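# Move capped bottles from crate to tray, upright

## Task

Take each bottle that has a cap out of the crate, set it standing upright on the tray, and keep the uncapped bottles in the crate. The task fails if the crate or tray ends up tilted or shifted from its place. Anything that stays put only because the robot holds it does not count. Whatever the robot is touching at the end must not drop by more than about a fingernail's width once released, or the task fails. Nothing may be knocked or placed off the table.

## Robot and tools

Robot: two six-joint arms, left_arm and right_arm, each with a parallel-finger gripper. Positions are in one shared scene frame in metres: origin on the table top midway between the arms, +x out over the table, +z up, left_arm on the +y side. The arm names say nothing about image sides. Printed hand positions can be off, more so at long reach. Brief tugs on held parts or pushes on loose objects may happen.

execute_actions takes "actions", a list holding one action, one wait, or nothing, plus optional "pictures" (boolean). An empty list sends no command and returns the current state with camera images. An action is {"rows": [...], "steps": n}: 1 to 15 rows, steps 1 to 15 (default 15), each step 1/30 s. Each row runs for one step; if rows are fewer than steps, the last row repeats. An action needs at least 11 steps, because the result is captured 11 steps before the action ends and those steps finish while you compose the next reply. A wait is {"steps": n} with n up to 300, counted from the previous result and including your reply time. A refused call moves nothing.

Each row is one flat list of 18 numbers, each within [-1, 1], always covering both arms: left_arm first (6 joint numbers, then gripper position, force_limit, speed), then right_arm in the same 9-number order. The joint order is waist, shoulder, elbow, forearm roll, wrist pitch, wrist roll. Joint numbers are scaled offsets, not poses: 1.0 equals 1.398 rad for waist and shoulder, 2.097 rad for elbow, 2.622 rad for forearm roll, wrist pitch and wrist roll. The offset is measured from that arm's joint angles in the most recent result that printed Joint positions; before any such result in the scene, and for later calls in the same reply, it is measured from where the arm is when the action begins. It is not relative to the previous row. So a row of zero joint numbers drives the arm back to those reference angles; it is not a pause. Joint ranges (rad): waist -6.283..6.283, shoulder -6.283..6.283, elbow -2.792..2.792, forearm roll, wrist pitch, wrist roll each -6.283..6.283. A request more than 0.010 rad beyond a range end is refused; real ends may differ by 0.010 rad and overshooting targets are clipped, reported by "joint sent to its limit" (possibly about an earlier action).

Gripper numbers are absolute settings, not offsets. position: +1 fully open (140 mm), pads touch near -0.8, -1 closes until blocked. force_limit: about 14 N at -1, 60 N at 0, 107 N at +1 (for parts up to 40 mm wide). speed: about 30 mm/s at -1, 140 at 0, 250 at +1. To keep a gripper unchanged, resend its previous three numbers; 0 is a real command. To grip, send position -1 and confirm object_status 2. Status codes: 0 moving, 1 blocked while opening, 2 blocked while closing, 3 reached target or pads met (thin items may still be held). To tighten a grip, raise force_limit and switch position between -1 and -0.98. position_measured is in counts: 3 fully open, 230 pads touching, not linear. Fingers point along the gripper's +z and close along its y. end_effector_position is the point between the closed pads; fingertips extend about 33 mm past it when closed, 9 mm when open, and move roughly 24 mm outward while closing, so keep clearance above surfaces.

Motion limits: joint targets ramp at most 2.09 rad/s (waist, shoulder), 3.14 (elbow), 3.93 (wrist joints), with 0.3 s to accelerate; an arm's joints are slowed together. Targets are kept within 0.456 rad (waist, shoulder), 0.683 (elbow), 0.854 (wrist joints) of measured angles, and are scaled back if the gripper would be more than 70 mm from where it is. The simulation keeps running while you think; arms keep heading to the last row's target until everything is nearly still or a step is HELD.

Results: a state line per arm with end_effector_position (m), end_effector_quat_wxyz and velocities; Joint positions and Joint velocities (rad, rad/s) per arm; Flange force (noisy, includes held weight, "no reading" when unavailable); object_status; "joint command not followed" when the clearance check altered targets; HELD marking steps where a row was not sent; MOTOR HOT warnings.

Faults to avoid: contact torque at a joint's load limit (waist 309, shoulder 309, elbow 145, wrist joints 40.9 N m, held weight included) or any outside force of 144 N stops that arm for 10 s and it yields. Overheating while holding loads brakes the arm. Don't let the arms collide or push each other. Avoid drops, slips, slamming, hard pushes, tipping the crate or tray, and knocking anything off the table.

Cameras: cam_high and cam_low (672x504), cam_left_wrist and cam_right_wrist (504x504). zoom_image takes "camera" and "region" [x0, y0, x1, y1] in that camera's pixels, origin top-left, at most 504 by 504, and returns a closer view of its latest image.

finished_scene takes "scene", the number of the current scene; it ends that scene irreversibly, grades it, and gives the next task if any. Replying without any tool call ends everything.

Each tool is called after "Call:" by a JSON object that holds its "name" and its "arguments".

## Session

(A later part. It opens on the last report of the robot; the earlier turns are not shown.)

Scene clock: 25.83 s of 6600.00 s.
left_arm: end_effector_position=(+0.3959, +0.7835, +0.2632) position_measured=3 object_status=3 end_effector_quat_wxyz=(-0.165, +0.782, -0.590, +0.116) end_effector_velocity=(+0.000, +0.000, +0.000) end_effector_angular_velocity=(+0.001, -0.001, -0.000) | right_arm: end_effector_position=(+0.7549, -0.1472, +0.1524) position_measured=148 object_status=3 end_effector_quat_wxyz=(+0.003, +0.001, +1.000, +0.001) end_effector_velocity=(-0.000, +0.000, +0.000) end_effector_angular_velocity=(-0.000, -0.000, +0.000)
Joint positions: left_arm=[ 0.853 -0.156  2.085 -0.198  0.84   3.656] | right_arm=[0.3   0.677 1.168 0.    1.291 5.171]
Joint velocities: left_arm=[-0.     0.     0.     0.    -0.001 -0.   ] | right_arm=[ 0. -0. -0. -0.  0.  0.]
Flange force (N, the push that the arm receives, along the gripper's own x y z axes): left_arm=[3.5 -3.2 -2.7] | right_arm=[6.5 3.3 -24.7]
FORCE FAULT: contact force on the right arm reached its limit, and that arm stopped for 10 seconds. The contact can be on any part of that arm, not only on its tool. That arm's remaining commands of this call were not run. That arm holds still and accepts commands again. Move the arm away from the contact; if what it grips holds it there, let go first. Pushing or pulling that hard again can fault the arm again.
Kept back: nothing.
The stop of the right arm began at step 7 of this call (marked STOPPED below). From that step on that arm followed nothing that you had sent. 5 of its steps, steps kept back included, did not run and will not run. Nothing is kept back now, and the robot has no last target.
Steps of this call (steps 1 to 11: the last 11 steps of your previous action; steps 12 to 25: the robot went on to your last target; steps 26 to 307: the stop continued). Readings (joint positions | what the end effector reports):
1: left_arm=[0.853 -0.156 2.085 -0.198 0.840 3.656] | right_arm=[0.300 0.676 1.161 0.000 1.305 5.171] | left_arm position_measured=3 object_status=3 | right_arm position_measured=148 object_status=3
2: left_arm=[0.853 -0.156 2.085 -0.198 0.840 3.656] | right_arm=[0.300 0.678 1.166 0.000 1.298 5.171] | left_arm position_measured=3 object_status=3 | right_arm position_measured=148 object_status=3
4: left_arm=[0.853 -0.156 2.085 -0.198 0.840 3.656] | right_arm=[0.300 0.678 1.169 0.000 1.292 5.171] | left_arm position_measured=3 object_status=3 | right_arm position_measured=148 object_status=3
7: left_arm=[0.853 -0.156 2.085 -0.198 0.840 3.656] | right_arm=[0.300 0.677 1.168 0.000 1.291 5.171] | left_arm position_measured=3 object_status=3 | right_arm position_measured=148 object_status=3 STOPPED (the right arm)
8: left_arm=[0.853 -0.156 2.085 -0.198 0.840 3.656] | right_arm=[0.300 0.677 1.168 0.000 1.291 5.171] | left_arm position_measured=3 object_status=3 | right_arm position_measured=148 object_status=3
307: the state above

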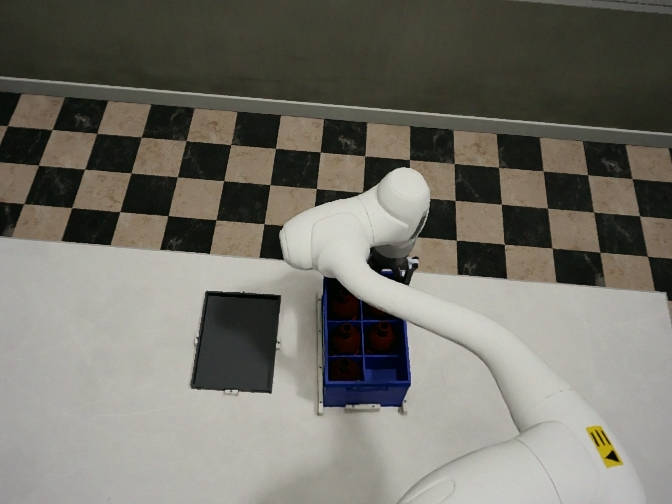

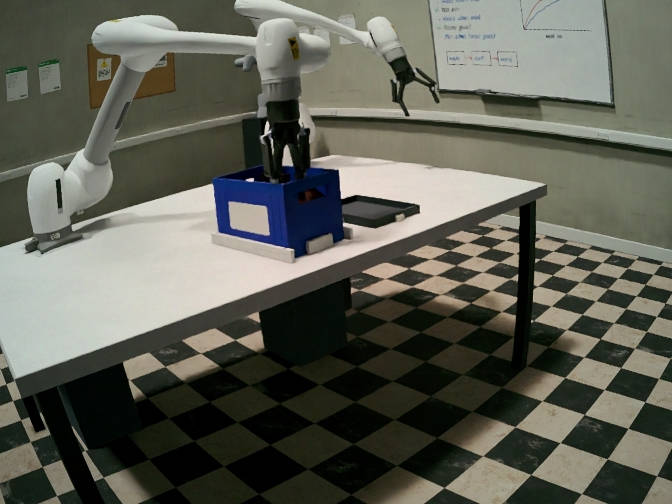

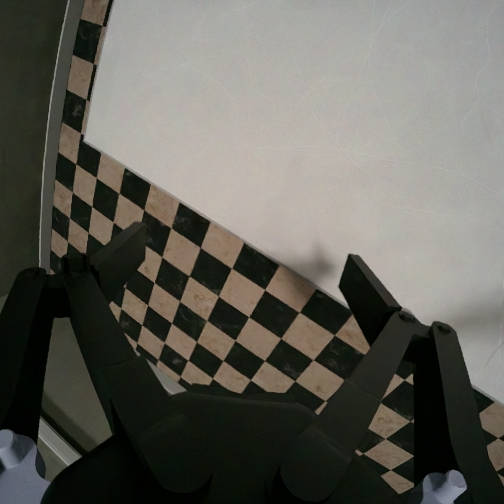

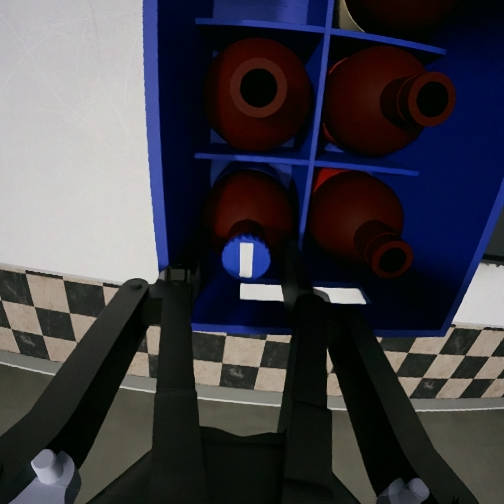

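Call:
{"name": "execute_actions", "arguments": {"actions": [{"rows":[[0,0,0,0,0,0,1,0,0,0,-0.003,-0.006,0,0.009,0,-0.15,0,0],[0,0,0,0,0,0,1,0,0,0,-0.003,-0.006,0,0.009,0,-0.15,0,0],[0,0,0,0,0,0,1,0,0,0,-0.003,-0.006,0,0.009,0,-0.15,0,0],[0,0,0,0,0,0,1,0,0,0,-0.003,-0.006,0,0.009,0,-1,0,-0.5]]}]}}

Call:
{"name": "execute_actions", "arguments": {"actions": [{"steps":30}]}}

Call:
{"name": "execute_actions", "arguments": {"actions": [{"rows":[[0,0,0,0,0,0,1,0,0,0,-0.007,-0.016,0,0.0165,0,-1,0,-0.5],[0,0,0,0,0,0,1,0,0,0,-0.007,-0.016,0,0.0165,0,-1,0,-0.5],[0,0,0,0,0,0,1,0,0,0,-0.007,-0.016,0,0.0165,0,-1,0,-0.5],[0,0,0,0,0,0,1,0,0,0,-0.007,-0.016,0,0.0165,0,-1,0,-0.5],[0,0,0,0,0,0,1,0,0,0,-0.017,-0.05,0,0.049,0,-1,0,-0.5],[0,0,0,0,0,0,1,0,0,0,-0.017,-0.05,0,0.049,0,-1,0,-0.5],[0,0,0,0,0,0,1,0,0,0,-0.017,-0.05,0,0.049,0,-1,0,-0.5],[0,0,0,0,0,0,1,0,0,0,-0.017,-0.05,0,0.049,0,-1,0,-0.5],[0,0,0,0,0,0,1,0,0,0,-0.024,-0.1,0,0.093,0,-1,0,-0.5],[0,0,0,0,0,0,1,0,0,0,-0.024,-0.1,0,0.093,0,-1,0,-0.5],[0,0,0,0,0,0,1,0,0,0,-0.024,-0.1,0,0.093,0,-1,0,-0.5],[0,0,0,0,0,0,1,0,0,0,-0.024,-0.1,0,0.093,0,-1,0,-0.5],[0,0,0,0,0,0,1,0,0,0,-0.022,-0.154,0,0.135,0,-1,0,-0.5]]}]}}

Call:
{"name": "execute_actions", "arguments": {"actions": [{"steps":35}], "pictures": true}}

Scene clock: 27.13 s of 6600.00 s.
left_arm: end_effector_position=(+0.3959, +0.7835, +0.2632) position_measured=3 object_status=3 end_effector_quat_wxyz=(-0.165, +0.782, -0.590, +0.116) end_effector_velocity=(-0.000, +0.000, +0.000) end_effector_angular_velocity=(+0.000, -0.000, -0.000) | right_arm: end_effector_position=(+0.7538, -0.1478, +0.1591) position_measured=148 object_status=0 end_effector_quat_wxyz=(+0.001, +0.001, +1.000, +0.000) end_effector_velocity=(-0.004, -0.003, +0.058) end_effector_angular_velocity=(-0.008, +0.015, +0.001)
Joint positions: left_arm=[ 0.853 -0.156  2.085 -0.198  0.84   3.656] | right_arm=[0.3   0.674 1.16  0.    1.306 5.171]
Joint velocities: left_arm=[ 0. -0.  0.  0. -0.  0.] | right_arm=[-0.    -0.026 -0.064 -0.001  0.107 -0.001]
Flange force (N, the push that the arm receives, along the gripper's own x y z axes): left_arm=[2.1 0.0 -4.6] | right_arm=[-1.6 3.9 -5.0]
Steps of this call (steps 1 to 35: nothing new was sent; steps 36 to 39: the first 4 steps of this action). Readings (joint positions | what the end effector reports):
36: left_arm=[0.853 -0.156 2.085 -0.198 0.840 3.656] | right_arm=[0.300 0.677 1.168 0.000 1.291 5.171] | left_arm position_measured=3 object_status=3 | right_arm position_measured=148 object_status=3
37: left_arm=[0.853 -0.156 2.085 -0.198 0.840 3.656] | right_arm=[0.300 0.676 1.166 0.000 1.295 5.171] | left_arm position_measured=3 object_status=3 | right_arm position_measured=148 object_status=3
39: the state above

Scene clock: 28.13 s of 6600.00 s.
left_arm: end_effector_position=(+0.3959, +0.7835, +0.2632) position_measured=3 object_status=3 end_effector_quat_wxyz=(-0.165, +0.782, -0.590, +0.116) end_effector_velocity=(+0.000, +0.000, -0.000) end_effector_angular_velocity=(+0.000, -0.000, +0.000) | right_arm: end_effector_position=(+0.7533, -0.1481, +0.1631) position_measured=194 object_status=2 end_effector_quat_wxyz=(-0.000, +0.001, +1.000, -0.000) end_effector_velocity=(+0.000, -0.001, +0.000) end_effector_angular_velocity=(-0.002, -0.000, -0.000)
Joint positions: left_arm=[ 0.853 -0.156  2.085 -0.198  0.84   3.656] | right_arm=[0.3   0.672 1.155 0.    1.314 5.171]
Joint velocities: left_arm=[ 0.  0. -0. -0. -0.  0.] | right_arm=[-0.    -0.    -0.    -0.002  0.001  0.   ]
Flange force (N, the push that the arm receives, along the gripper's own x y z axes): left_arm=[5.5 -5.5 -1.2] | right_arm=[3.7 -0.7 -6.7]
Kept back: nothing.
Steps of this call (steps 1 to 11: the last 11 steps of your previous action; steps 12 to 15: the robot went on to your last target; steps 16 to 30: nothing new was sent). Readings (joint positions | what the end effector reports):
1: left_arm=[0.853 -0.156 2.085 -0.198 0.840 3.656] | right_arm=[0.300 0.674 1.158 0.000 1.309 5.171] | left_arm position_measured=3 object_status=3 | right_arm position_measured=150 object_status=0
2: left_arm=[0.853 -0.156 2.085 -0.198 0.840 3.656] | right_arm=[0.300 0.673 1.157 0.000 1.311 5.171] | left_arm position_measured=3 object_status=3 | right_arm position_measured=155 object_status=0
4: left_arm=[0.853 -0.156 2.085 -0.198 0.840 3.656] | right_arm=[0.300 0.673 1.156 0.000 1.313 5.171] | left_arm position_measured=3 object_status=3 | right_arm position_measured=164 object_status=0
8: left_arm=[0.853 -0.156 2.085 -0.198 0.840 3.656] | right_arm=[0.300 0.673 1.155 0.000 1.314 5.171] | left_arm position_measured=3 object_status=3 | right_arm position_measured=182 object_status=0
30: the state above
All arms were judged still, so your last target was given up. Only a new action makes them travel on or press farther. Fingers that are still opening or closing keep moving.

Scene clock: 28.27 s of 6600.00 s.
left_arm: end_effector_position=(+0.3959, +0.7835, +0.2632) position_measured=3 object_status=3 end_effector_quat_wxyz=(-0.165, +0.782, -0.590, +0.116) end_effector_velocity=(+0.000, +0.000, +0.000) end_effector_angular_velocity=(+0.000, -0.000, -0.000) | right_arm: end_effector_position=(+0.7541, -0.1476, +0.1808) position_measured=194 object_status=2 end_effector_quat_wxyz=(+0.000, +0.001, +1.000, +0.000) end_effector_velocity=(+0.014, +0.007, +0.164) end_effector_angular_velocity=(+0.018, -0.040, +0.002)
Joint positions: left_arm=[ 0.853 -0.156  2.085 -0.198  0.84   3.656] | right_arm=[0.3   0.666 1.133 0.    1.342 5.171]
Joint velocities: left_arm=[-0.     0.    -0.    -0.    -0.001  0.   ] | right_arm=[ 0.    -0.065 -0.19  -0.002  0.211 -0.001]
Flange force (N, the push that the arm receives, along the gripper's own x y z axes): left_arm=[3.2 -2.0 -3.5] | right_arm=[3.1 1.6 -0.9]
Steps of this call (steps 1 to 4: the first 4 steps of this action). Readings (joint positions | what the end effector reports):
1: left_arm=[0.853 -0.156 2.085 -0.198 0.840 3.656] | right_arm=[0.300 0.672 1.155 0.000 1.315 5.171] | left_arm position_measured=3 object_status=3 | right_arm position_measured=194 object_status=2
2: left_arm=[0.853 -0.156 2.085 -0.198 0.840 3.656] | right_arm=[0.300 0.671 1.150 0.000 1.321 5.171] | left_arm position_measured=3 object_status=3 | right_arm position_measured=194 object_status=2
4: the state above

Scene clock: 29.43 s of 6600.00 s.
left_arm: end_effector_position=(+0.3959, +0.7835, +0.2632) position_measured=3 object_status=3 end_effector_quat_wxyz=(-0.165, +0.782, -0.590, +0.116) end_effector_velocity=(+0.000, -0.000, +0.000) end_effector_angular_velocity=(-0.000, -0.000, -0.000) | right_arm: end_effector_position=(+0.7537, -0.1478, +0.3708) position_measured=194 object_status=2 end_effector_quat_wxyz=(-0.000, +0.001, +1.000, -0.000) end_effector_velocity=(+0.000, +0.000, -0.000) end_effector_angular_velocity=(+0.001, +0.001, -0.001)
Joint positions: left_arm=[ 0.853 -0.156  2.085 -0.198  0.84   3.656] | right_arm=[0.3   0.642 0.832 0.    1.668 5.171]
Joint velocities: left_arm=[-0. -0. -0. -0.  0.  0.] | right_arm=[-0.     0.    -0.     0.001 -0.     0.001]
Flange force (N, the push that the arm receives, along the gripper's own x y z axes): left_arm=[5.3 -2.1 -4.4] | right_arm=[5.8 0.0 4.0]
Kept back: nothing.
Steps of this call (steps 1 to 11: the last 11 steps of your previous action; steps 12 to 35: the robot went on to your last target). Readings (joint positions | what the end effector reports):
1: left_arm=[0.853 -0.156 2.085 -0.198 0.840 3.656] | right_arm=[0.300 0.665 1.129 0.000 1.348 5.171] | left_arm position_measured=3 object_status=3 | right_arm position_measured=194 object_status=2
2: left_arm=[0.853 -0.156 2.085 -0.198 0.840 3.656] | right_arm=[0.300 0.663 1.120 0.000 1.359 5.171] | left_arm position_measured=3 object_status=3 | right_arm position_measured=194 object_status=2
4: left_arm=[0.853 -0.156 2.085 -0.198 0.840 3.656] | right_arm=[0.300 0.656 1.085 0.000 1.400 5.171] | left_arm position_measured=3 object_status=3 | right_arm position_measured=194 object_status=2
8: left_arm=[0.853 -0.156 2.085 -0.198 0.840 3.656] | right_arm=[0.300 0.647 1.015 0.000 1.480 5.171] | left_arm position_measured=3 object_status=3 | right_arm position_measured=194 object_status=2
35: the state above

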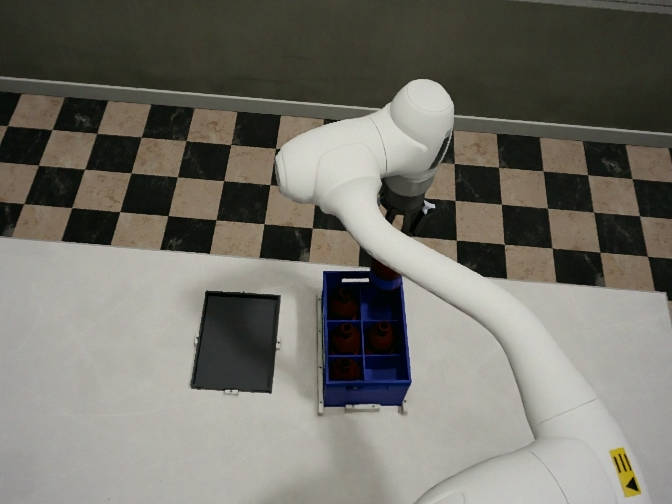

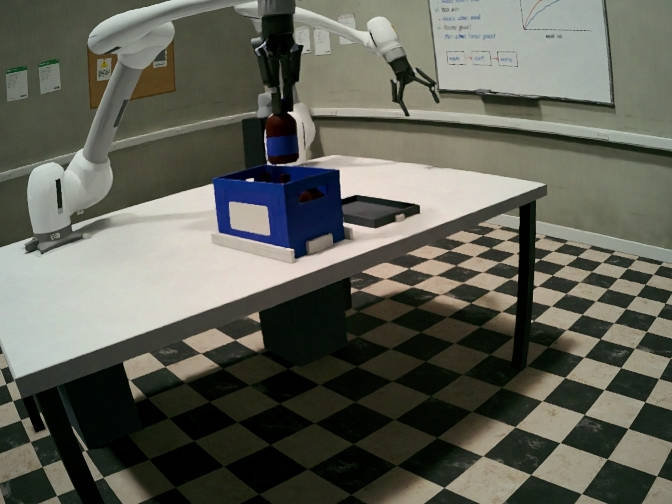

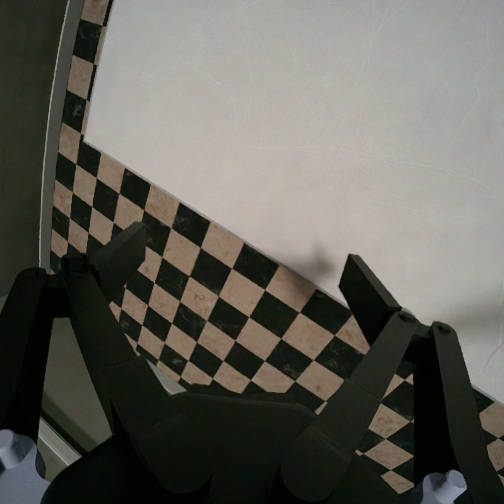

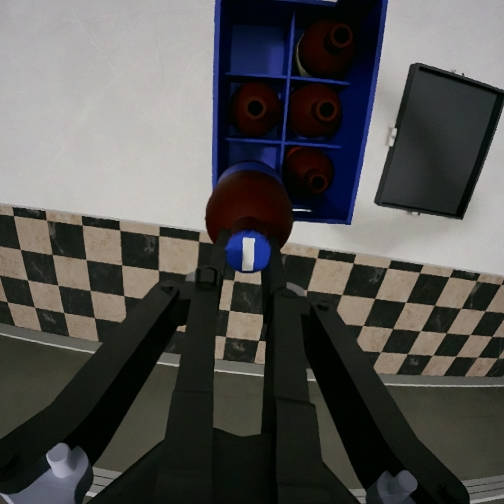

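Call:
{"name": "execute_actions", "arguments": {"actions": [{"rows":[[0,0,0,0,0,0,1,0,0,0.215,0,0,0,0,0,-1,0,-0.5]]}]}}

Call:
{"name": "execute_actions", "arguments": {"actions": [{"steps":40}]}}

Call:
{"name": "execute_actions", "arguments": {"actions": [{"rows":[[0,0,0,0,0,0,1,0,0,0,0.0973,0.0424,0,-0.0858,0,-1,0,-0.5]]}]}}

Call:
{"name": "execute_actions", "arguments": {"actions": [{"steps":35}], "pictures": true}}

Scene clock: 30.47 s of 6600.00 s.
left_arm: end_effector_position=(+0.3959, +0.7835, +0.2632) position_measured=3 object_status=3 end_effector_quat_wxyz=(-0.165, +0.782, -0.590, +0.116) end_effector_velocity=(+0.000, -0.000, +0.000) end_effector_angular_velocity=(+0.000, -0.000, -0.001) | right_arm: end_effector_position=(+0.7397, -0.1226, +0.3708) position_measured=194 object_status=2 end_effector_quat_wxyz=(-0.000, -0.014, +1.000, -0.000) end_effector_velocity=(-0.252, +0.434, -0.001) end_effector_angular_velocity=(-0.000, +0.003, +0.539)
Joint positions: left_arm=[ 0.853 -0.156  2.085 -0.198  0.84   3.656] | right_arm=[ 0.332  0.642  0.832 -0.     1.668  5.171]
Joint velocities: left_arm=[-0.001 -0.    -0.    -0.    -0.    -0.   ] | right_arm=[0.541 0.001 0.    0.001 0.002 0.002]
Flange force (N, the push that the arm receives, along the gripper's own x y z axes): left_arm=[2.6 -1.5 -3.0] | right_arm=[3.3 -1.8 2.8]
Steps of this call (steps 1 to 15: the robot went on to your last target; steps 16 to 27: nothing new was sent; steps 28 to 31: the first 4 steps of this action). Readings (joint positions | what the end effector reports):
28: left_arm=[0.853 -0.156 2.085 -0.198 0.840 3.656] | right_arm=[0.300 0.642 0.832 0.000 1.668 5.171] | left_arm position_measured=3 object_status=3 | right_arm position_measured=194 object_status=2
29: left_arm=[0.853 -0.156 2.085 -0.198 0.840 3.656] | right_arm=[0.304 0.642 0.832 0.000 1.668 5.171] | left_arm position_measured=3 object_status=3 | right_arm position_measured=194 object_status=2
31: the state above

Scene clock: 31.80 s of 6600.00 s.
left_arm: end_effector_position=(+0.3959, +0.7835, +0.2632) position_measured=3 object_status=3 end_effector_quat_wxyz=(-0.165, +0.782, -0.590, +0.116) end_effector_velocity=(-0.000, +0.000, -0.000) end_effector_angular_velocity=(-0.000, +0.000, +0.001) | right_arm: end_effector_position=(+0.5869, +0.0744, +0.3709) position_measured=194 object_status=2 end_effector_quat_wxyz=(-0.000, -0.148, +0.989, -0.000) end_effector_velocity=(-0.000, +0.000, +0.001) end_effector_angular_velocity=(+0.001, -0.001, +0.002)
Joint positions: left_arm=[ 0.853 -0.156  2.085 -0.198  0.84   3.656] | right_arm=[0.601 0.642 0.832 0.    1.668 5.171]
Joint velocities: left_arm=[ 0.001  0.     0.     0.     0.    -0.   ] | right_arm=[ 0.    -0.001  0.     0.    -0.    -0.002]
Flange force (N, the push that the arm receives, along the gripper's own x y z axes): left_arm=[2.6 -3.1 -2.6] | right_arm=[7.2 -1.0 4.2]
Kept back: nothing.
Steps of this call (steps 1 to 11: the last 11 steps of your previous action; steps 12 to 40: the robot went on to your last target). Readings (joint positions | what the end effector reports):
1: left_arm=[0.853 -0.156 2.085 -0.198 0.840 3.656] | right_arm=[0.349 0.642 0.832 -0.000 1.668 5.171] | left_arm position_measured=3 object_status=3 | right_arm position_measured=194 object_status=2
2: left_arm=[0.853 -0.156 2.085 -0.198 0.840 3.656] | right_arm=[0.364 0.642 0.832 -0.000 1.668 5.171] | left_arm position_measured=3 object_status=3 | right_arm position_measured=194 object_status=2
4: left_arm=[0.853 -0.156 2.085 -0.198 0.840 3.656] | right_arm=[0.393 0.642 0.832 -0.000 1.668 5.171] | left_arm position_measured=3 object_status=3 | right_arm position_measured=194 object_status=2
8: left_arm=[0.853 -0.156 2.085 -0.198 0.840 3.656] | right_arm=[0.453 0.642 0.832 -0.000 1.668 5.171] | left_arm position_measured=3 object_status=3 | right_arm position_measured=194 object_status=2
40: the state above

Scene clock: 31.93 s of 6600.00 s.
left_arm: end_effector_position=(+0.3959, +0.7835, +0.2632) position_measured=3 object_status=3 end_effector_quat_wxyz=(-0.165, +0.782, -0.590, +0.116) end_effector_velocity=(+0.000, +0.000, +0.000) end_effector_angular_velocity=(+0.000, +0.000, -0.000) | right_arm: end_effector_position=(+0.5974, +0.0847, +0.3369) position_measured=194 object_status=2 end_effector_quat_wxyz=(-0.000, -0.148, +0.989, +0.000) end_effector_velocity=(+0.130, +0.116, -0.524) end_effector_angular_velocity=(-0.088, +0.067, -0.001)
Joint positions: left_arm=[ 0.853 -0.156  2.085 -0.198  0.84   3.656] | right_arm=[0.601 0.668 0.849 0.    1.625 5.171]
Joint velocities: left_arm=[-0.  0. -0.  0. -0.  0.] | right_arm=[ 0.     0.39   0.279 -0.018 -0.561  0.   ]
Flange force (N, the push that the arm receives, along the gripper's own x y z axes): left_arm=[8.1 -1.9 -2.9] | right_arm=[3.1 0.5 11.4]
Steps of this call (steps 1 to 4: the first 4 steps of this action). Readings (joint positions | what the end effector reports):
1: left_arm=[0.853 -0.156 2.085 -0.198 0.840 3.656] | right_arm=[0.601 0.642 0.832 0.000 1.668 5.171] | left_arm position_measured=3 object_status=3 | right_arm position_measured=194 object_status=2
2: left_arm=[0.853 -0.156 2.085 -0.198 0.840 3.656] | right_arm=[0.601 0.645 0.834 0.000 1.662 5.171] | left_arm position_measured=3 object_status=3 | right_arm position_measured=194 object_status=2
4: the state above

Scene clock: 33.10 s of 6600.00 s.
left_arm: end_effector_position=(+0.3959, +0.7835, +0.2632) position_measured=3 object_status=3 end_effector_quat_wxyz=(-0.165, +0.782, -0.590, +0.116) end_effector_velocity=(-0.000, +0.000, +0.000) end_effector_angular_velocity=(+0.000, -0.000, +0.000) | right_arm: end_effector_position=(+0.6320, +0.1170, +0.1905) position_measured=194 object_status=2 end_effector_quat_wxyz=(-0.000, -0.148, +0.989, -0.000) end_effector_velocity=(+0.001, -0.000, -0.000) end_effector_angular_velocity=(-0.000, -0.001, -0.001)
Joint positions: left_arm=[ 0.853 -0.156  2.085 -0.198  0.84   3.656] | right_arm=[0.601 0.778 0.921 0.    1.443 5.171]
Joint velocities: left_arm=[ 0. -0. -0.  0.  0. -0.] | right_arm=[-0.     0.    -0.    -0.001 -0.     0.001]
Flange force (N, the push that the arm receives, along the gripper's own x y z axes): left_arm=[4.2 -0.6 -4.0] | right_arm=[4.9 -0.2 1.6]
Kept back: nothing.
Steps of this call (steps 1 to 11: the last 11 steps of your previous action; steps 12 to 30: the robot went on to your last target; steps 31 to 35: nothing new was sent). Readings (joint positions | what the end effector reports):
1: left_arm=[0.853 -0.156 2.085 -0.198 0.840 3.656] | right_arm=[0.601 0.679 0.857 0.000 1.607 5.171] | left_arm position_measured=3 object_status=3 | right_arm position_measured=194 object_status=2
2: left_arm=[0.853 -0.156 2.085 -0.198 0.840 3.656] | right_arm=[0.601 0.689 0.863 0.000 1.591 5.171] | left_arm position_measured=3 object_status=3 | right_arm position_measured=194 object_status=2
4: left_arm=[0.853 -0.156 2.085 -0.198 0.840 3.656] | right_arm=[0.601 0.709 0.876 0.000 1.556 5.171] | left_arm position_measured=3 object_status=3 | right_arm position_measured=194 object_status=2
8: left_arm=[0.853 -0.156 2.085 -0.198 0.840 3.656] | right_arm=[0.601 0.751 0.903 0.000 1.488 5.171] | left_arm position_measured=3 object_status=3 | right_arm position_measured=194 object_status=2
35: the state above
All arms were judged still, so your last target was given up. Only a new action makes them travel on or press farther. Fingers that are still opening or closing keep moving.

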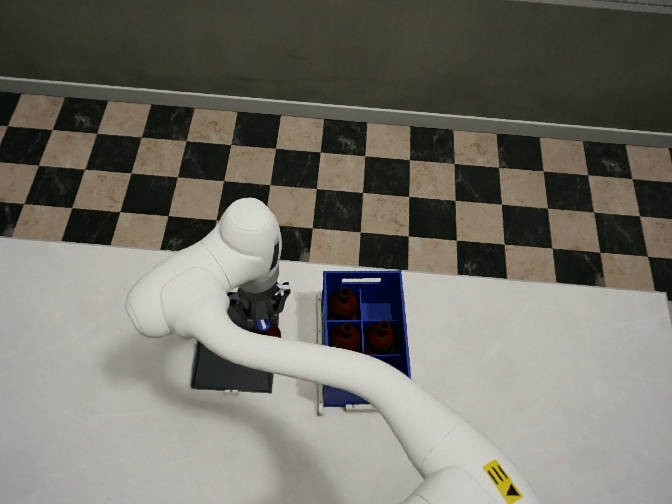

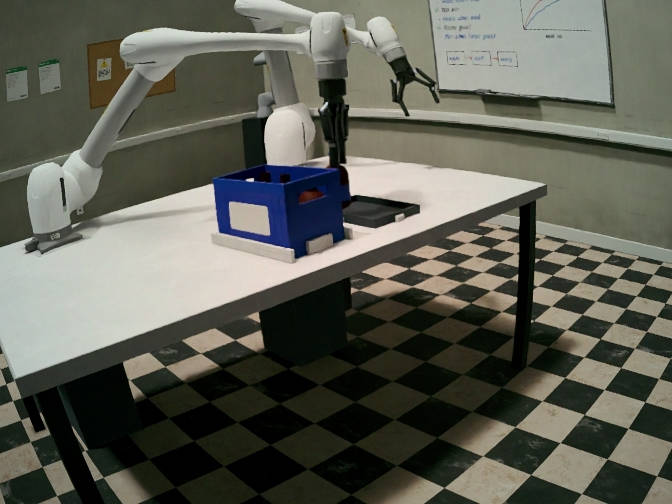

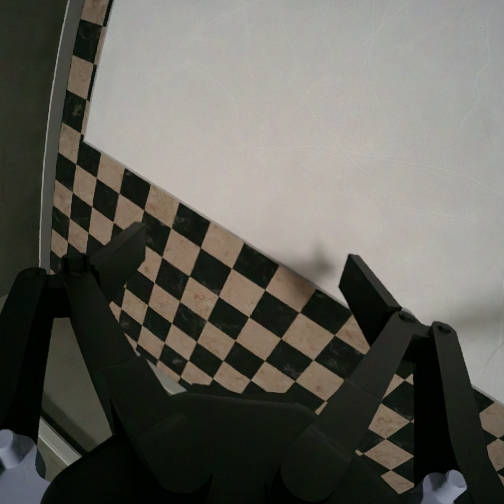

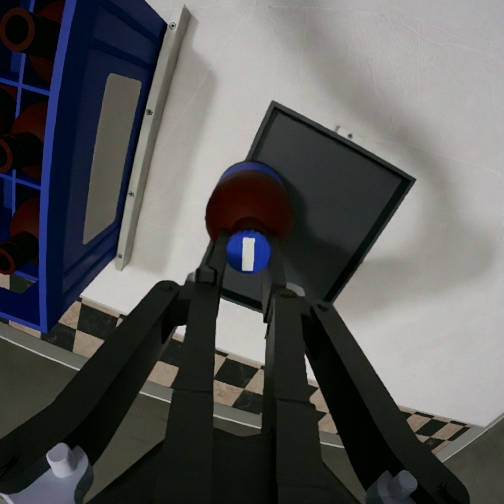

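Call:
{"name": "execute_actions", "arguments": {"actions": [{"rows":[[0,0,0,0,0,0,1,0,0,0,0,-0.025,0,0.02,0,-1,0,-0.5],[0,0,0,0,0,0,1,0,0,0,0,-0.025,0,0.02,0,-1,0,-0.5],[0,0,0,0,0,0,1,0,0,0,0,-0.025,0,0.02,0,-1,0,-0.5],[0,0,0,0,0,0,1,0,0,0,0,-0.025,0,0.02,0,-1,0,-0.5],[0,0,0,0,0,0,1,0,0,0,0,-0.025,0,0.02,0,-1,0,-0.5],[0,0,0,0,0,0,1,0,0,0.042,0.0615,-0.0916,0,0.0404,0,-1,0,-0.5]]}]}}

Call:
{"name": "execute_actions", "arguments": {"actions": [{"steps":35}]}}

Call:
{"name": "execute_actions", "arguments": {"actions": [{"rows":[[0,0,0,0,0,0,1,0,0,0,0.004,0.024,0,-0.0213,0,-1,0,-0.5]]}]}}

Call:
{"name": "execute_actions", "arguments": {"actions": [{"steps":30}], "pictures": true}}

Scene clock: 34.17 s of 6600.00 s.
left_arm: end_effector_position=(+0.3959, +0.7835, +0.2632) position_measured=3 object_status=3 end_effector_quat_wxyz=(-0.165, +0.782, -0.590, +0.116) end_effector_velocity=(-0.000, +0.000, -0.000) end_effector_angular_velocity=(-0.000, +0.001, +0.000) | right_arm: end_effector_position=(+0.6336, +0.1184, +0.2076) position_measured=194 object_status=2 end_effector_quat_wxyz=(+0.000, -0.148, +0.989, -0.000) end_effector_velocity=(+0.020, +0.019, +0.203) end_effector_angular_velocity=(+0.033, -0.035, +0.001)
Joint positions: left_arm=[ 0.853 -0.156  2.085 -0.198  0.84   3.656] | right_arm=[ 0.601  0.778  0.89  -0.     1.474  5.171]
Joint velocities: left_arm=[ 0.  0. -0.  0.  0.  0.] | right_arm=[ 0.    -0.017 -0.335  0.     0.303 -0.001]
Flange force (N, the push that the arm receives, along the gripper's own x y z axes): left_arm=[6.1 -1.2 -4.0] | right_arm=[8.3 -1.4 -1.2]
Steps of this call (steps 1 to 28: nothing new was sent; steps 29 to 32: the first 4 steps of this action). Readings (joint positions | what the end effector reports):
29: left_arm=[0.853 -0.156 2.085 -0.198 0.840 3.656] | right_arm=[0.601 0.778 0.921 0.000 1.443 5.171] | left_arm position_measured=3 object_status=3 | right_arm position_measured=194 object_status=2
30: left_arm=[0.853 -0.156 2.085 -0.198 0.840 3.656] | right_arm=[0.601 0.778 0.916 -0.000 1.449 5.171] | left_arm position_measured=3 object_status=3 | right_arm position_measured=194 object_status=2
32: the state above

Scene clock: 35.33 s of 6600.00 s.
left_arm: end_effector_position=(+0.3959, +0.7835, +0.2632) position_measured=3 object_status=3 end_effector_quat_wxyz=(-0.165, +0.782, -0.590, +0.116) end_effector_velocity=(-0.000, -0.000, -0.000) end_effector_angular_velocity=(-0.000, +0.000, -0.000) | right_arm: end_effector_position=(+0.6174, +0.1863, +0.2106) position_measured=194 object_status=2 end_effector_quat_wxyz=(-0.000, -0.177, +0.984, -0.000) end_effector_velocity=(-0.000, -0.000, +0.000) end_effector_angular_velocity=(-0.001, -0.000, +0.000)
Joint positions: left_arm=[ 0.853 -0.156  2.085 -0.198  0.84   3.656] | right_arm=[0.66  0.864 0.729 0.    1.549 5.171]
Joint velocities: left_arm=[-0. -0.  0.  0.  0. -0.] | right_arm=[ 0.    -0.001  0.    -0.001  0.001  0.   ]
Flange force (N, the push that the arm receives, along the gripper's own x y z axes): left_arm=[2.5 -1.8 -2.5] | right_arm=[8.1 -1.7 3.7]
Kept back: nothing.
Steps of this call (steps 1 to 11: the last 11 steps of your previous action; steps 12 to 30: the robot went on to your last target; steps 31 to 35: nothing new was sent). Readings (joint positions | what the end effector reports):
1: left_arm=[0.853 -0.156 2.085 -0.198 0.840 3.656] | right_arm=[0.601 0.777 0.881 -0.000 1.482 5.171] | left_arm position_measured=3 object_status=3 | right_arm position_measured=194 object_status=2
2: left_arm=[0.853 -0.156 2.085 -0.198 0.840 3.656] | right_arm=[0.601 0.778 0.876 -0.000 1.487 5.171] | left_arm position_measured=3 object_status=3 | right_arm position_measured=194 object_status=2
4: left_arm=[0.853 -0.156 2.085 -0.198 0.840 3.656] | right_arm=[0.609 0.791 0.847 -0.000 1.504 5.171] | left_arm position_measured=3 object_status=3 | right_arm position_measured=194 object_status=2
8: left_arm=[0.853 -0.156 2.085 -0.198 0.840 3.656] | right_arm=[0.651 0.851 0.751 0.000 1.540 5.171] | left_arm position_measured=3 object_status=3 | right_arm position_measured=194 object_status=2
35: the state above
All arms were judged still, so your last target was given up. Only a new action makes them travel on or press farther. Fingers that are still opening or closing keep moving.

Scene clock: 35.47 s of 6600.00 s.
left_arm: end_effector_position=(+0.3959, +0.7835, +0.2632) position_measured=3 object_status=3 end_effector_quat_wxyz=(-0.165, +0.782, -0.590, +0.116) end_effector_velocity=(-0.000, +0.000, -0.000) end_effector_angular_velocity=(-0.000, +0.000, +0.001) | right_arm: end_effector_position=(+0.6177, +0.1866, +0.1902) position_measured=194 object_status=2 end_effector_quat_wxyz=(-0.000, -0.177, +0.984, -0.000) end_effector_velocity=(-0.007, -0.009, -0.242) end_effector_angular_velocity=(-0.053, +0.042, +0.003)
Joint positions: left_arm=[ 0.853 -0.156  2.085 -0.198  0.84   3.656] | right_arm=[ 0.66   0.867  0.759 -0.     1.517  5.171]
Joint velocities: left_arm=[ 0.001  0.    -0.    -0.     0.    -0.   ] | right_arm=[ 0.001  0.058  0.327 -0.006 -0.317 -0.001]
Flange force (N, the push that the arm receives, along the gripper's own x y z axes): left_arm=[7.8 -4.0 -2.2] | right_arm=[13.3 -5.8 9.7]
Steps of this call (steps 1 to 4: the first 4 steps of this action). Readings (joint positions | what the end effector reports):
1: left_arm=[0.853 -0.156 2.085 -0.198 0.840 3.656] | right_arm=[0.660 0.864 0.729 0.000 1.549 5.171] | left_arm position_measured=3 object_status=3 | right_arm position_measured=194 object_status=2
2: left_arm=[0.853 -0.156 2.085 -0.198 0.840 3.656] | right_arm=[0.660 0.864 0.734 0.000 1.543 5.171] | left_arm position_measured=3 object_status=3 | right_arm position_measured=194 object_status=2
4: the state above

Scene clock: 36.47 s of 6600.00 s.
left_arm: end_effector_position=(+0.3959, +0.7835, +0.2632) position_measured=3 object_status=3 end_effector_quat_wxyz=(-0.165, +0.782, -0.590, +0.116) end_effector_velocity=(-0.000, +0.000, -0.000) end_effector_angular_velocity=(-0.000, +0.000, +0.000) | right_arm: end_effector_position=(+0.6179, +0.1868, +0.1767) position_measured=194 object_status=2 end_effector_quat_wxyz=(-0.000, -0.177, +0.984, -0.000) end_effector_velocity=(+0.000, +0.000, -0.000) end_effector_angular_velocity=(+0.000, -0.000, +0.001)
Joint positions: left_arm=[ 0.853 -0.156  2.085 -0.198  0.84   3.656] | right_arm=[0.66  0.869 0.779 0.    1.493 5.171]
Joint velocities: left_arm=[ 0.     0.    -0.    -0.     0.001 -0.   ] | right_arm=[ 0.     0.    -0.     0.    -0.    -0.001]
Flange force (N, the push that the arm receives, along the gripper's own x y z axes): left_arm=[5.8 -0.8 -3.5] | right_arm=[6.1 -0.4 2.6]
Kept back: nothing.
Steps of this call (steps 1 to 11: the last 11 steps of your previous action; steps 12 to 30: the robot went on to your last target). Readings (joint positions | what the end effector reports):
1: left_arm=[0.853 -0.156 2.085 -0.198 0.840 3.656] | right_arm=[0.660 0.869 0.767 -0.000 1.508 5.171] | left_arm position_measured=3 object_status=3 | right_arm position_measured=194 object_status=2
2: left_arm=[0.853 -0.156 2.085 -0.198 0.840 3.656] | right_arm=[0.660 0.869 0.772 -0.000 1.502 5.171] | left_arm position_measured=3 object_status=3 | right_arm position_measured=194 object_status=2
4: left_arm=[0.853 -0.156 2.085 -0.198 0.840 3.656] | right_arm=[0.660 0.869 0.776 -0.000 1.497 5.171] | left_arm position_measured=3 object_status=3 | right_arm position_measured=194 object_status=2
8: left_arm=[0.853 -0.156 2.085 -0.198 0.840 3.656] | right_arm=[0.660 0.869 0.778 -0.000 1.494 5.171] | left_arm position_measured=3 object_status=3 | right_arm position_measured=194 object_status=2
30: the state above
All arms were judged still, so your last target was given up. Only a new action makes them travel on or press farther. Fingers that are still opening or closing keep moving.

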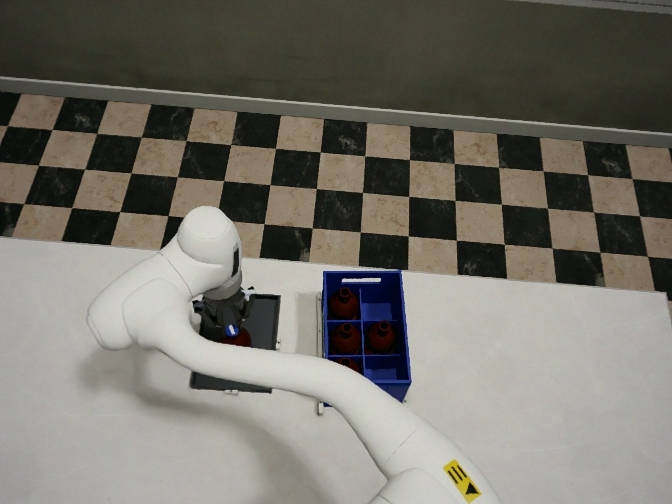

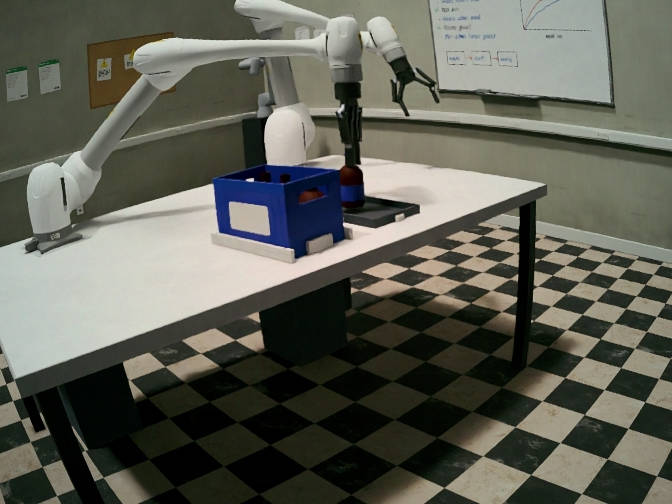

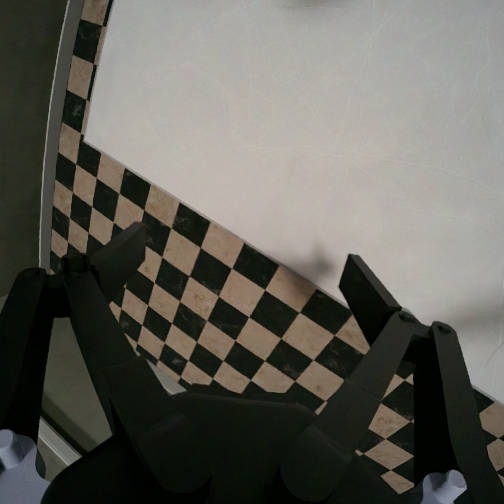

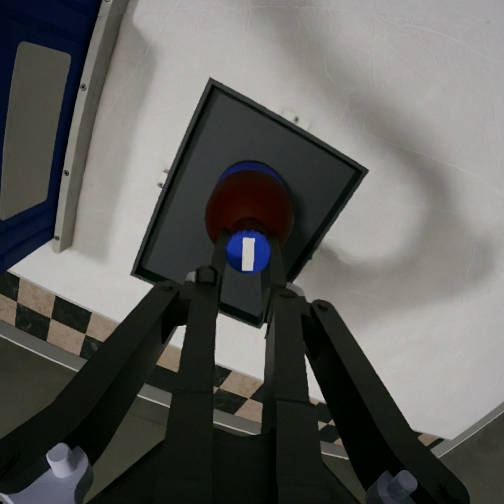

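Call:
{"name": "execute_actions", "arguments": {"actions": [{"rows":[[0,0,0,0,0,0,1,0,0,0,0.002,0.0095,0,-0.0087,0,-1,0,-0.5]]}]}}

Call:
{"name": "execute_actions", "arguments": {"actions": [{"steps":25}]}}

Scene clock: 36.90 s of 6600.00 s.
left_arm: end_effector_position=(+0.3959, +0.7835, +0.2632) position_measured=3 object_status=3 end_effector_quat_wxyz=(-0.165, +0.782, -0.590, +0.116) end_effector_velocity=(+0.000, +0.000, +0.000) end_effector_angular_velocity=(+0.001, -0.001, +0.001) | right_arm: end_effector_position=(+0.6178, +0.1868, +0.1671) position_measured=194 object_status=2 end_effector_quat_wxyz=(-0.000, -0.177, +0.984, -0.000) end_effector_velocity=(-0.003, -0.002, -0.072) end_effector_angular_velocity=(-0.011, +0.010, +0.001)
Joint positions: left_arm=[ 0.853 -0.156  2.085 -0.198  0.84   3.656] | right_arm=[0.66  0.871 0.793 0.    1.479 5.171]
Joint velocities: left_arm=[ 0.001  0.    -0.    -0.    -0.001  0.   ] | right_arm=[ 0.     0.018  0.096 -0.    -0.1   -0.001]
Flange force (N, the push that the arm receives, along the gripper's own x y z axes): left_arm=[8.7 -0.7 -4.0] | right_arm=[10.1 -4.8 6.9]
Steps of this call (steps 1 to 9: nothing new was sent; steps 10 to 13: the first 4 steps of this action). Readings (joint positions | what the end effector reports):
10: left_arm=[0.853 -0.156 2.085 -0.198 0.840 3.656] | right_arm=[0.660 0.869 0.779 0.000 1.493 5.171] | left_arm position_measured=3 object_status=3 | right_arm position_measured=194 object_status=2
11: left_arm=[0.853 -0.156 2.085 -0.198 0.840 3.656] | right_arm=[0.660 0.870 0.783 0.000 1.489 5.171] | left_arm position_measured=3 object_status=3 | right_arm position_measured=194 object_status=2
13: the state above

Scene clock: 37.73 s of 6600.00 s.
left_arm: end_effector_position=(+0.3959, +0.7835, +0.2632) position_measured=3 object_status=3 end_effector_quat_wxyz=(-0.165, +0.782, -0.590, +0.116) end_effector_velocity=(+0.000, -0.001, +0.000) end_effector_angular_velocity=(-0.000, -0.000, -0.001) | right_arm: end_effector_position=(+0.6179, +0.1868, +0.1628) position_measured=194 object_status=2 end_effector_quat_wxyz=(-0.000, -0.177, +0.984, -0.000) end_effector_velocity=(+0.000, -0.000, +0.001) end_effector_angular_velocity=(+0.000, -0.001, -0.001)
Joint positions: left_arm=[ 0.853 -0.156  2.085 -0.198  0.84   3.656] | right_arm=[0.66  0.872 0.799 0.    1.471 5.171]
Joint velocities: left_arm=[-0.001 -0.     0.    -0.     0.    -0.   ] | right_arm=[ 0.    -0.001  0.    -0.     0.     0.001]
Flange force (N, the push that the arm receives, along the gripper's own x y z axes): left_arm=[3.9 -3.5 -3.6] | right_arm=[6.2 -1.2 2.2]
Kept back: nothing.
Steps of this call (steps 1 to 11: the last 11 steps of your previous action; steps 12 to 15: the robot went on to your last target; steps 16 to 25: nothing new was sent). Readings (joint positions | what the end effector reports):
1: left_arm=[0.853 -0.156 2.085 -0.198 0.840 3.656] | right_arm=[0.660 0.872 0.795 0.000 1.476 5.171] | left_arm position_measured=3 object_status=3 | right_arm position_measured=194 object_status=2
2: left_arm=[0.853 -0.156 2.085 -0.198 0.840 3.656] | right_arm=[0.660 0.872 0.796 0.000 1.474 5.171] | left_arm position_measured=3 object_status=3 | right_arm position_measured=194 object_status=2
4: left_arm=[0.853 -0.156 2.085 -0.198 0.840 3.656] | right_arm=[0.660 0.872 0.798 0.000 1.472 5.171] | left_arm position_measured=3 object_status=3 | right_arm position_measured=194 object_status=2
8: left_arm=[0.853 -0.156 2.085 -0.198 0.840 3.656] | right_arm=[0.660 0.872 0.799 0.000 1.471 5.171] | left_arm position_measured=3 object_status=3 | right_arm position_measured=194 object_status=2
25: the state above
All arms were judged still, so your last target was given up. Only a new action makes them travel on or press farther. Fingers that are still opening or closing keep moving.


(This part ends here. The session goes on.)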